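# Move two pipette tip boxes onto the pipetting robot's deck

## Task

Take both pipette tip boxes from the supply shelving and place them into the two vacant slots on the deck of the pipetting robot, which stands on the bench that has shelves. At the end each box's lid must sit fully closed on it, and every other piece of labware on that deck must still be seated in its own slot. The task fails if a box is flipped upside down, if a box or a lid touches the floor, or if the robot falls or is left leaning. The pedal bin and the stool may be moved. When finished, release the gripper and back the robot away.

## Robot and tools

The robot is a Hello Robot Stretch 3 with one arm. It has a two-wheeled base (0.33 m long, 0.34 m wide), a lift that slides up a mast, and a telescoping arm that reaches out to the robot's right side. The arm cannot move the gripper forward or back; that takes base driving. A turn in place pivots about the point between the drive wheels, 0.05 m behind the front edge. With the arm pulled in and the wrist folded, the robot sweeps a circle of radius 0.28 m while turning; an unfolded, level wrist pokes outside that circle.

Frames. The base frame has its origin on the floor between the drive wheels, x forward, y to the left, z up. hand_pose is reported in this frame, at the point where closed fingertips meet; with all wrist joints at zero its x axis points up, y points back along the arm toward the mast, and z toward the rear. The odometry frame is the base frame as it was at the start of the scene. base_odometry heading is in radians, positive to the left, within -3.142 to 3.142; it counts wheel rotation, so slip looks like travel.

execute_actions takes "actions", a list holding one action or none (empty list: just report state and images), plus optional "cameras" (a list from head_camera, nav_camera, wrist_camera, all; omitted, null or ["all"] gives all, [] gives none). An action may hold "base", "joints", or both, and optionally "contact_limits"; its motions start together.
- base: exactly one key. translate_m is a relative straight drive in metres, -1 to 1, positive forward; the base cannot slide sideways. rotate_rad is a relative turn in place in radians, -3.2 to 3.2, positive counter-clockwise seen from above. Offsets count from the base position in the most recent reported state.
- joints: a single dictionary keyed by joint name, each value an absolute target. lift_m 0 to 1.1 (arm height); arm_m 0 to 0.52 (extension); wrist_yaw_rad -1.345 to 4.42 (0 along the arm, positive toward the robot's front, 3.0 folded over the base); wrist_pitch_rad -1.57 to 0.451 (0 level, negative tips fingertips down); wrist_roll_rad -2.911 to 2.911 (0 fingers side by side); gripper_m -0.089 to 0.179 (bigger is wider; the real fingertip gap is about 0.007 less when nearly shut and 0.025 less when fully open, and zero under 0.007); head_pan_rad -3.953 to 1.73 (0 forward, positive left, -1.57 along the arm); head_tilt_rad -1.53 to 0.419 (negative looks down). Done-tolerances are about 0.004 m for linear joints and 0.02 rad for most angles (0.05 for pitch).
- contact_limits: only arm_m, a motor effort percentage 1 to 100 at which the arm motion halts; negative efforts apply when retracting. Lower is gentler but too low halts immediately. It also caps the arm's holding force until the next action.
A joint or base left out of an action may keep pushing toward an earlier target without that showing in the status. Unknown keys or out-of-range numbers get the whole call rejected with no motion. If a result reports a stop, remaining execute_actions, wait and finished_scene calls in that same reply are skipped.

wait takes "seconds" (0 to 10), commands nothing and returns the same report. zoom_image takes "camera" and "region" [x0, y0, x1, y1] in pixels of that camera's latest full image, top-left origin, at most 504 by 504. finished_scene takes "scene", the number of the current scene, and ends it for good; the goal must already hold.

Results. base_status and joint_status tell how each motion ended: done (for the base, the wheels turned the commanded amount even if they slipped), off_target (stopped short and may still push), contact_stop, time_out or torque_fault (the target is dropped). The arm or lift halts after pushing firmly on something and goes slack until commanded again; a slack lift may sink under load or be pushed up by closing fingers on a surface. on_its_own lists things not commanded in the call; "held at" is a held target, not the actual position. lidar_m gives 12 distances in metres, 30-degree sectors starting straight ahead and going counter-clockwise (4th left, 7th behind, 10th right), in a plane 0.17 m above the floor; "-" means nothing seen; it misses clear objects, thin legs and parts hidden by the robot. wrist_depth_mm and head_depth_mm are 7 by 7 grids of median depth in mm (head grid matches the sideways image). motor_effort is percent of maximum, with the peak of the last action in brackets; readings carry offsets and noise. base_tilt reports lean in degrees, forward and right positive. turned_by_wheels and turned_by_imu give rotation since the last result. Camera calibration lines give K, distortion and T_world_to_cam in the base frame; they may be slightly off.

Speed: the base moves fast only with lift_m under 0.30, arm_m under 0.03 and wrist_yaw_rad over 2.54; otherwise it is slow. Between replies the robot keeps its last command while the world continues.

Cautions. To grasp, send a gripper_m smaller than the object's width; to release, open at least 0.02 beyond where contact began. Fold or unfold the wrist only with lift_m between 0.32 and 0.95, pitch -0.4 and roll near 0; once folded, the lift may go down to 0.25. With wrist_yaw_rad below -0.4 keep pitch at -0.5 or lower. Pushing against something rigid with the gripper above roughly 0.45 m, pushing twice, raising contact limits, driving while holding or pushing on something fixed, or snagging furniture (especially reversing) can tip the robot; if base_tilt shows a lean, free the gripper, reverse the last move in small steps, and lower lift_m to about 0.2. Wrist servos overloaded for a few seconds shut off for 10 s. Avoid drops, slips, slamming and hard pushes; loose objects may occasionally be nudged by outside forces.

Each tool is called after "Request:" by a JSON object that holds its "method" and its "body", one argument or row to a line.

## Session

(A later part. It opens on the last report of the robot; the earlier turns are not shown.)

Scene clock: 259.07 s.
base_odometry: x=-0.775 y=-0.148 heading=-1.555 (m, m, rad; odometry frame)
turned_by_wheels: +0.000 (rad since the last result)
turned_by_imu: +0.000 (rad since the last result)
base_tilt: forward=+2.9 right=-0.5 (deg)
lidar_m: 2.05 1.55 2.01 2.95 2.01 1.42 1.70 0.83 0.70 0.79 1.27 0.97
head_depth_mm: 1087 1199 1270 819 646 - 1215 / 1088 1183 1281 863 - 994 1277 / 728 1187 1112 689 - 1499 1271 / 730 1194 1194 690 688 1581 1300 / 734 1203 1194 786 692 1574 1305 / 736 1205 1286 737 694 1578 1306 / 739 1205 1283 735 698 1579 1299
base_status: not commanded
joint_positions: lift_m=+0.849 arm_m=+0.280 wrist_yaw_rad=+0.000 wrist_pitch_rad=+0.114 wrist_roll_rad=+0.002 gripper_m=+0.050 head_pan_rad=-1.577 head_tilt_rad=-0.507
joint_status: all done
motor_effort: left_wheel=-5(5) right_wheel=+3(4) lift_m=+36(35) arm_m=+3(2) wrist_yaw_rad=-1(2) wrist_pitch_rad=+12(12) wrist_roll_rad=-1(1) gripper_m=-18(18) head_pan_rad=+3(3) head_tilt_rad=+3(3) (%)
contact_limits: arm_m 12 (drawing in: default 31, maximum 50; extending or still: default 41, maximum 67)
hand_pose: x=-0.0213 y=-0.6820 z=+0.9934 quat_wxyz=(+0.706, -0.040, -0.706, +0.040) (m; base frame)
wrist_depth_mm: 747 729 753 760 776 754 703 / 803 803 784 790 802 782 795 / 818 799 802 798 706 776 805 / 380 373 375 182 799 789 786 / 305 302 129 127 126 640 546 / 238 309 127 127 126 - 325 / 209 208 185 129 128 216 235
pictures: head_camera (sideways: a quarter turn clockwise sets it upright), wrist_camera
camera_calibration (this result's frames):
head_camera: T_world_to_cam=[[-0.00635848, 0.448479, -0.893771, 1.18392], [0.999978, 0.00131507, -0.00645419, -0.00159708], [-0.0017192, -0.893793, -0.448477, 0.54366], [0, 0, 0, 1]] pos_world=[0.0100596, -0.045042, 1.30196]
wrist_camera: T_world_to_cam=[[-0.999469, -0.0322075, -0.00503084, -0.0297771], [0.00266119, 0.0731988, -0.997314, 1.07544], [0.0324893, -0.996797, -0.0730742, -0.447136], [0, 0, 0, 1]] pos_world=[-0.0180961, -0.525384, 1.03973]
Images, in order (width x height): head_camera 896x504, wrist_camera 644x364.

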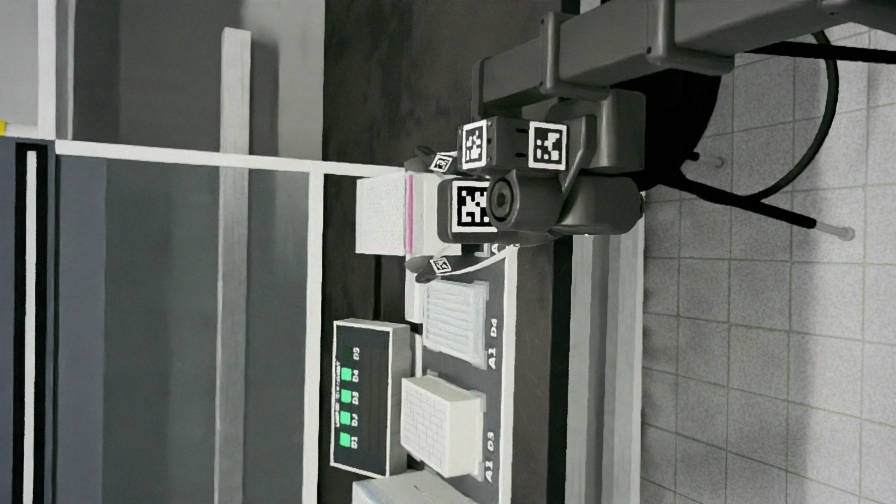

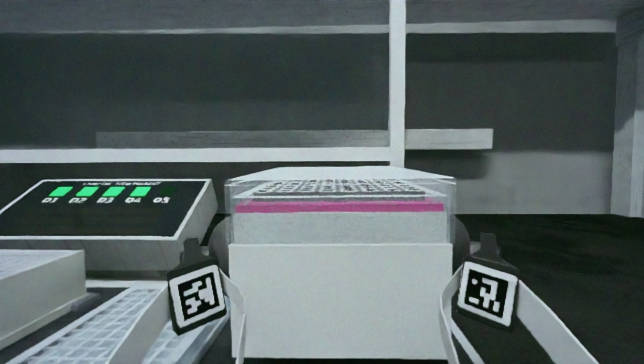

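Request:
{"method": "execute_actions", "body": {
  "actions": [
    {"base":{"translate_m":-0.004},"joints":{"lift_m":0.836}}
  ],
  "cameras": []
}}

Request:
{"method": "execute_actions", "body": {
  "actions": [
    {"joints":{"wrist_pitch_rad":0.07}}
  ],
  "cameras": ["wrist_camera","head_camera"]
}}

Request:
{"method": "zoom_image", "body": {
  "camera": "head_camera",
  "region": [360,140,540,320]
}}

Scene clock: 262.73 s.
base_odometry: x=-0.775 y=-0.144 heading=-1.555 (m, m, rad; odometry frame)
turned_by_wheels: +0.000 (rad since the last result)
turned_by_imu: +0.000 (rad since the last result)
base_tilt: forward=+2.9 right=-0.5 (deg)
lidar_m: 2.06 1.55 2.02 2.96 2.01 1.42 1.69 0.83 0.70 0.78 1.27 0.97
head_depth_mm: 1089 1198 1278 820 646 - 1217 / 1087 1184 1279 859 - 1464 1274 / 728 1187 1200 720 - 1491 1275 / 731 1199 1194 693 1142 1583 1306 / 733 1207 1195 786 691 1582 1303 / 736 1205 1285 737 694 1573 1303 / 738 1208 1285 734 698 1580 1299
base_status: done
joint_positions: lift_m=+0.837 arm_m=+0.280 wrist_yaw_rad=+0.000 wrist_pitch_rad=+0.114 wrist_roll_rad=+0.002 gripper_m=+0.050 head_pan_rad=-1.577 head_tilt_rad=-0.507
joint_status: all done
motor_effort: left_wheel=-4(10) right_wheel=+3(4) lift_m=+13(38) arm_m=+3(3) wrist_yaw_rad=-1(1) wrist_pitch_rad=+12(12) wrist_roll_rad=-1(1) gripper_m=-18(18) head_pan_rad=+4(3) head_tilt_rad=+3(3) (%)
hand_pose: x=-0.0213 y=-0.6820 z=+0.9805 quat_wxyz=(+0.706, -0.040, -0.706, +0.040) (m; base frame)
wrist_depth_mm: 770 791 798 777 719 771 765 / 808 816 781 793 795 770 779 / 809 761 808 804 781 794 770 / 359 351 803 182 793 799 824 / 299 307 128 127 126 574 493 / 234 262 128 127 126 - 289 / 185 185 165 129 128 193 210
pictures: none
No camera images: the call's "cameras" was empty. Leave "cameras" out to get every camera's image.

Scene clock: 263.33 s.
base_odometry: x=-0.775 y=-0.144 heading=-1.555 (m, m, rad; odometry frame)
turned_by_wheels: +0.000 (rad since the last result)
turned_by_imu: +0.000 (rad since the last result)
base_tilt: forward=+2.8 right=-0.5 (deg)
lidar_m: 2.05 1.55 2.02 2.95 2.01 1.41 1.70 0.83 0.70 0.79 1.27 0.97
head_depth_mm: 1089 1189 1275 820 646 - 1217 / 1089 1184 1276 863 - 1450 1275 / 727 1184 1199 773 - 1494 1269 / 732 1191 1193 720 1600 1584 1308 / 733 1201 1194 784 691 1577 1302 / 736 1205 1288 735 694 1582 1296 / 739 1209 1285 734 697 1576 1301
base_status: not commanded
joint_positions: lift_m=+0.837 arm_m=+0.280 wrist_yaw_rad=+0.000 wrist_pitch_rad=+0.046 wrist_roll_rad=+0.002 gripper_m=+0.050 head_pan_rad=-1.577 head_tilt_rad=-0.507
joint_status: all done
motor_effort: left_wheel=-5(5) right_wheel=+3(3) lift_m=+13(13) arm_m=+3(3) wrist_yaw_rad=+0(1) wrist_pitch_rad=+8(8) wrist_roll_rad=+0(1) gripper_m=-19(17) head_pan_rad=+4(4) head_tilt_rad=+3(3) (%)
hand_pose: x=-0.0214 y=-0.6818 z=+0.9631 quat_wxyz=(+0.706, -0.016, -0.707, +0.016) (m; base frame)
wrist_depth_mm: 765 776 765 767 758 762 757 / 814 798 780 778 776 784 754 / 803 364 370 792 790 806 770 / 311 311 660 182 642 795 721 / 245 303 128 127 126 401 355 / 209 207 128 127 126 - 233 / 154 150 138 129 127 154 176
pictures: head_camera (sideways: a quarter turn clockwise sets it upright), wrist_camera
camera_calibration (this result's frames):
head_camera: T_world_to_cam=[[-0.00635843, 0.448479, -0.893771, 1.18392], [0.999978, 0.00131495, -0.00645419, -0.00159708], [-0.0017193, -0.893793, -0.448477, 0.54366], [0, 0, 0, 1]] pos_world=[0.0100596, -0.045042, 1.30196]
wrist_camera: T_world_to_cam=[[-0.999484, -0.0313095, -0.00716751, -0.0273772], [0.0027005, 0.140447, -0.990084, 1.08411], [0.0320057, -0.989593, -0.14029, -0.379477], [0, 0, 0, 1]] pos_world=[-0.0181453, -0.528645, 1.01992]
Images, in order (width x height): head_camera 896x504, wrist_camera 644x364.

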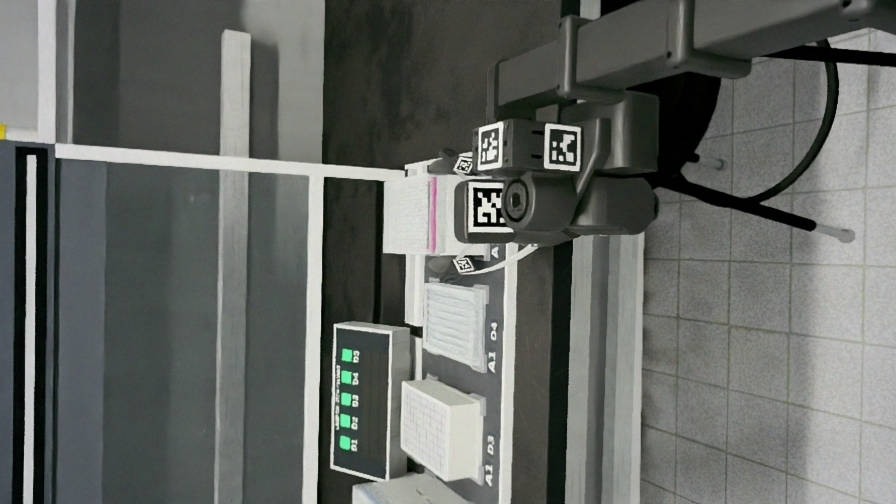

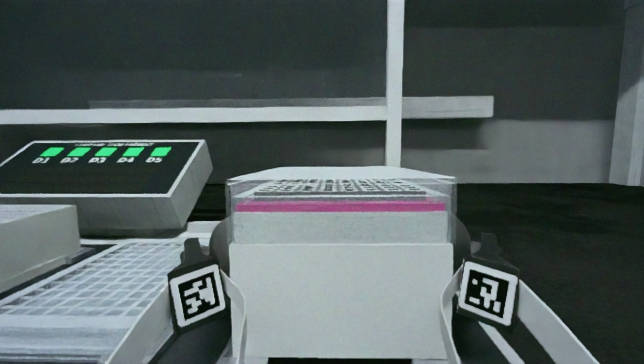

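Region (360, 140, 540, 320) of head_camera's 896x504 image, scaled by 2.800, with more detail than that image has.

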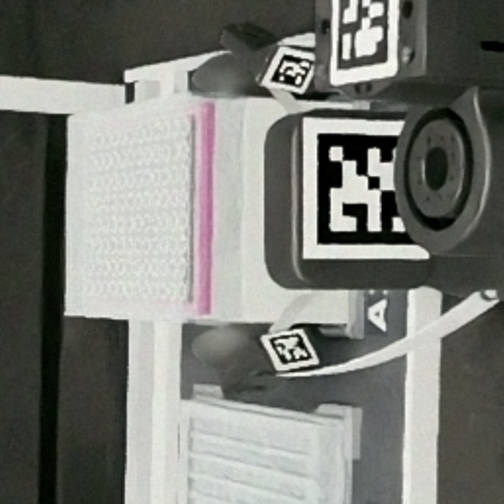

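Request:
{"method": "execute_actions", "body": {
  "actions": [
    {"joints":{"gripper_m":0.118}}
  ],
  "cameras": []
}}

Request:
{"method": "execute_actions", "body": {
  "actions": [
    {"joints":{"arm_m":0.0}}
  ],
  "cameras": ["wrist_camera","head_camera"]
}}

Request:
{"method": "zoom_image", "body": {
  "camera": "wrist_camera",
  "region": [0,120,420,280]
}}

Scene clock: 266.27 s.
base_odometry: x=-0.775 y=-0.144 heading=-1.555 (m, m, rad; odometry frame)
turned_by_wheels: +0.000 (rad since the last result)
turned_by_imu: +0.000 (rad since the last result)
base_tilt: forward=+2.9 right=-0.5 (deg)
lidar_m: 2.06 1.55 2.02 2.95 2.01 1.42 1.69 0.83 0.70 0.78 1.27 0.98
head_depth_mm: 1087 1195 1273 821 646 - 1214 / 1085 1181 1279 864 - 1459 1276 / 729 1183 1194 776 - 1487 1273 / 730 1195 1192 720 1140 1583 1303 / 734 1201 1196 787 692 1578 1304 / 736 1206 1287 736 695 1581 1299 / 740 1203 1281 734 698 1581 1302
base_status: not commanded
joint_positions: lift_m=+0.837 arm_m=+0.280 wrist_yaw_rad=+0.000 wrist_pitch_rad=+0.049 wrist_roll_rad=+0.002 gripper_m=+0.118 head_pan_rad=-1.577 head_tilt_rad=-0.507
joint_status: all done
motor_effort: left_wheel=-4(5) right_wheel=+4(3) lift_m=+13(13) arm_m=+3(3) wrist_yaw_rad=-1(1) wrist_pitch_rad=+7(8) wrist_roll_rad=-1(1) gripper_m=+1(79) head_pan_rad=+4(4) head_tilt_rad=+3(3) (%)
hand_pose: x=-0.0214 y=-0.6818 z=+0.9636 quat_wxyz=(+0.706, -0.017, -0.707, +0.017) (m; base frame)
wrist_depth_mm: 776 750 749 758 745 734 754 / 779 799 780 796 766 755 754 / 808 731 791 801 756 778 783 / 315 306 660 217 650 808 705 / 245 310 136 128 127 406 357 / 212 211 130 129 128 - 233 / 156 147 135 132 130 162 172
pictures: none
No camera images: the call's "cameras" was empty. Leave "cameras" out to get every camera's image.

Scene clock: 269.53 s.
base_odometry: x=-0.775 y=-0.144 heading=-1.555 (m, m, rad; odometry frame)
turned_by_wheels: +0.000 (rad since the last result)
turned_by_imu: +0.000 (rad since the last result)
base_tilt: forward=+2.9 right=-0.5 (deg)
lidar_m: 2.06 1.55 2.02 2.95 2.00 1.42 1.69 0.83 0.70 0.78 1.27 0.97
head_depth_mm: 1084 1194 1274 817 674 965 1250 / 1090 1185 1278 818 673 1447 1274 / 729 1188 1200 714 683 1492 - / 731 1188 1200 711 689 1580 1300 / 734 1204 1112 786 680 1558 1303 / 736 1206 1289 736 695 1579 1301 / 738 1204 1287 734 699 1578 1304
base_status: not commanded
joint_positions: lift_m=+0.837 arm_m=+0.000 wrist_yaw_rad=+0.000 wrist_pitch_rad=+0.050 wrist_roll_rad=+0.002 gripper_m=+0.118 head_pan_rad=-1.577 head_tilt_rad=-0.507
joint_status: all done
motor_effort: left_wheel=-5(5) right_wheel=+3(3) lift_m=+13(13) arm_m=-4(5) wrist_yaw_rad=-1(1) wrist_pitch_rad=+7(7) wrist_roll_rad=-1(1) gripper_m=+1(0) head_pan_rad=+4(4) head_tilt_rad=+3(3) (%)
hand_pose: x=-0.0214 y=-0.4024 z=+0.9639 quat_wxyz=(+0.706, -0.017, -0.707, +0.017) (m; base frame)
wrist_depth_mm: 872 911 950 944 942 928 - / - - - - - - - / 654 - - - - - - / 419 454 557 407 829 809 - / 381 379 376 370 370 409 365 / 367 361 359 352 351 - 341 / - - - - 774 - -
pictures: head_camera (sideways: a quarter turn clockwise sets it upright), wrist_camera
camera_calibration (this result's frames):
head_camera: T_world_to_cam=[[-0.00635866, 0.448439, -0.893791, 1.18395], [0.999978, 0.00131466, -0.0064545, -0.00159667], [-0.00171942, -0.893813, -0.448438, 0.543609], [0, 0, 0, 1]] pos_world=[0.0100596, -0.045042, 1.30197]
wrist_camera: T_world_to_cam=[[-0.999484, -0.0313332, -0.00706422, -0.0187315], [0.00269638, 0.137308, -0.990525, 1.04483], [0.0320062, -0.990033, -0.137153, -0.10605], [0, 0, 0, 1]] pos_world=[-0.0181449, -0.249044, 1.02025]
Images, in order (width x height): head_camera 896x504, wrist_camera 644x364.

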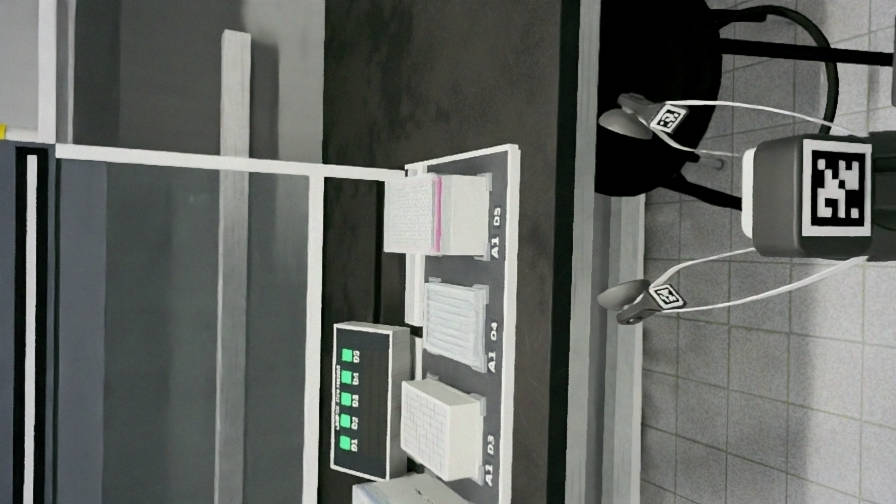

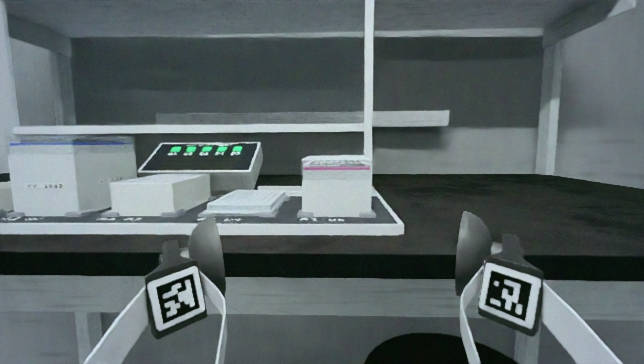

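Region (0, 120, 420, 280) of wrist_camera's 644x364 image, scaled by 1.200; it fills the top 192 rows of this view, and the rest is white.

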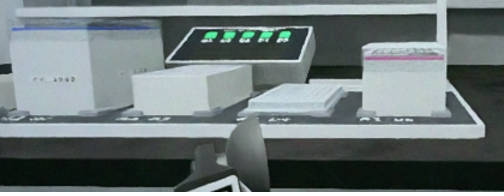

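Request:
{"method": "execute_actions", "body": {
  "actions": [
    {"base":{"rotate_rad":-0.9},"joints":{"head_pan_rad":-0.45}}
  ],
  "cameras": ["head_camera"]
}}

Request:
{"method": "zoom_image", "body": {
  "camera": "head_camera",
  "region": [300,0,560,260]
}}

Scene clock: 273.73 s.
base_odometry: x=-0.775 y=-0.144 heading=-2.455 (m, m, rad; odometry frame)
turned_by_wheels: -0.900 (rad since the last result)
turned_by_imu: -0.892 (rad since the last result)
base_tilt: forward=+2.8 right=-0.6 (deg)
lidar_m: 0.97 0.98 1.55 1.57 2.40 2.95 2.00 1.42 1.69 0.83 0.70 0.78
head_depth_mm: 700 1137 1210 740 642 961 1310 / 715 1171 1200 691 653 1537 1277 / 734 1196 1205 792 672 1577 1303 / 753 1231 1299 750 705 1580 1299 / 773 1268 921 737 1658 1579 1302 / 792 1316 1187 736 1721 1572 1299 / 815 1339 1283 757 1851 1579 1300
base_status: done
joint_positions: lift_m=+0.837 arm_m=+0.000 wrist_yaw_rad=+0.000 wrist_pitch_rad=+0.050 wrist_roll_rad=+0.002 gripper_m=+0.118 head_pan_rad=-0.457 head_tilt_rad=-0.507
joint_status: all done
motor_effort: left_wheel=+4(10) right_wheel=-2(4) lift_m=+12(13) arm_m=-4(5) wrist_yaw_rad=-1(1) wrist_pitch_rad=+7(7) wrist_roll_rad=-1(1) gripper_m=+0(0) head_pan_rad=+4(43) head_tilt_rad=+3(3) (%)
hand_pose: x=-0.0214 y=-0.4024 z=+0.9639 quat_wxyz=(+0.706, -0.017, -0.707, +0.017) (m; base frame)
wrist_depth_mm: 862 889 - - - - - / 892 - - - - - - / 920 - - - - - - / 867 886 - - - - - / 380 406 513 - - - - / 345 410 - - - - - / 954 - - - - - -
pictures: head_camera (sideways: a quarter turn clockwise sets it upright)
camera_calibration (this result's frames):
head_camera: T_world_to_cam=[[-0.406306, 0.189866, -0.893793, 1.18639], [0.434966, 0.900424, -0.00645454, 0.00184996], [0.803567, -0.391392, -0.448433, 0.53869], [0, 0, 0, 1]] pos_world=[0.0483589, -0.0160823, 1.30197]
Images, in order (width x height): head_camera 896x504.

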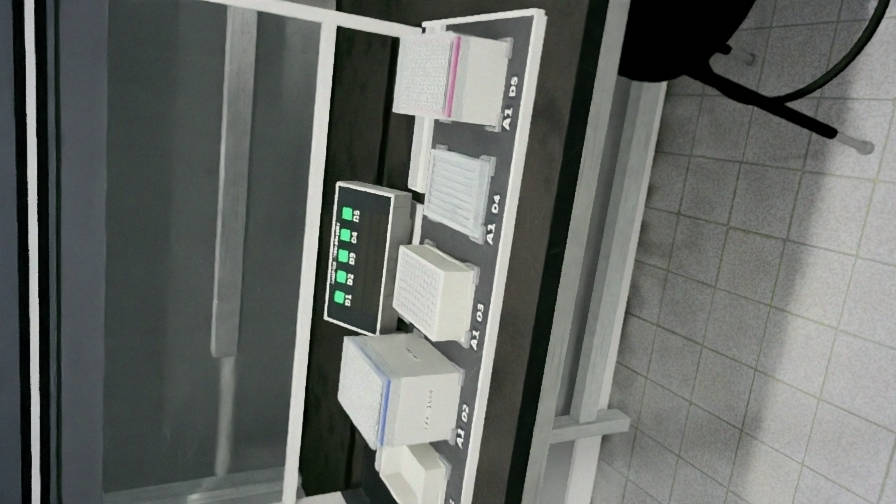

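Region (300, 0, 560, 260) of head_camera's 896x504 image, scaled by 1.938, with more detail than that image has.

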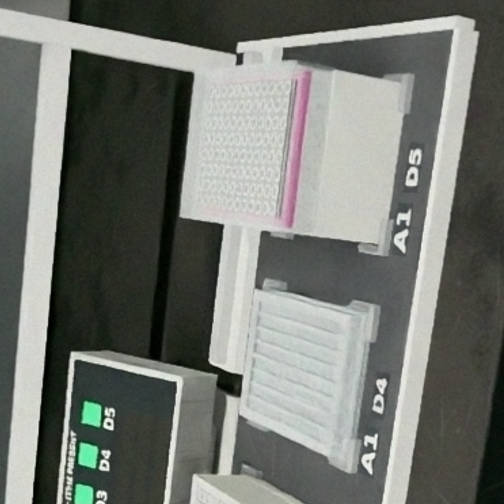

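Request:
{"method": "finished_scene", "body": {
  "scene": 1
}}

The scene is finished: the task was done.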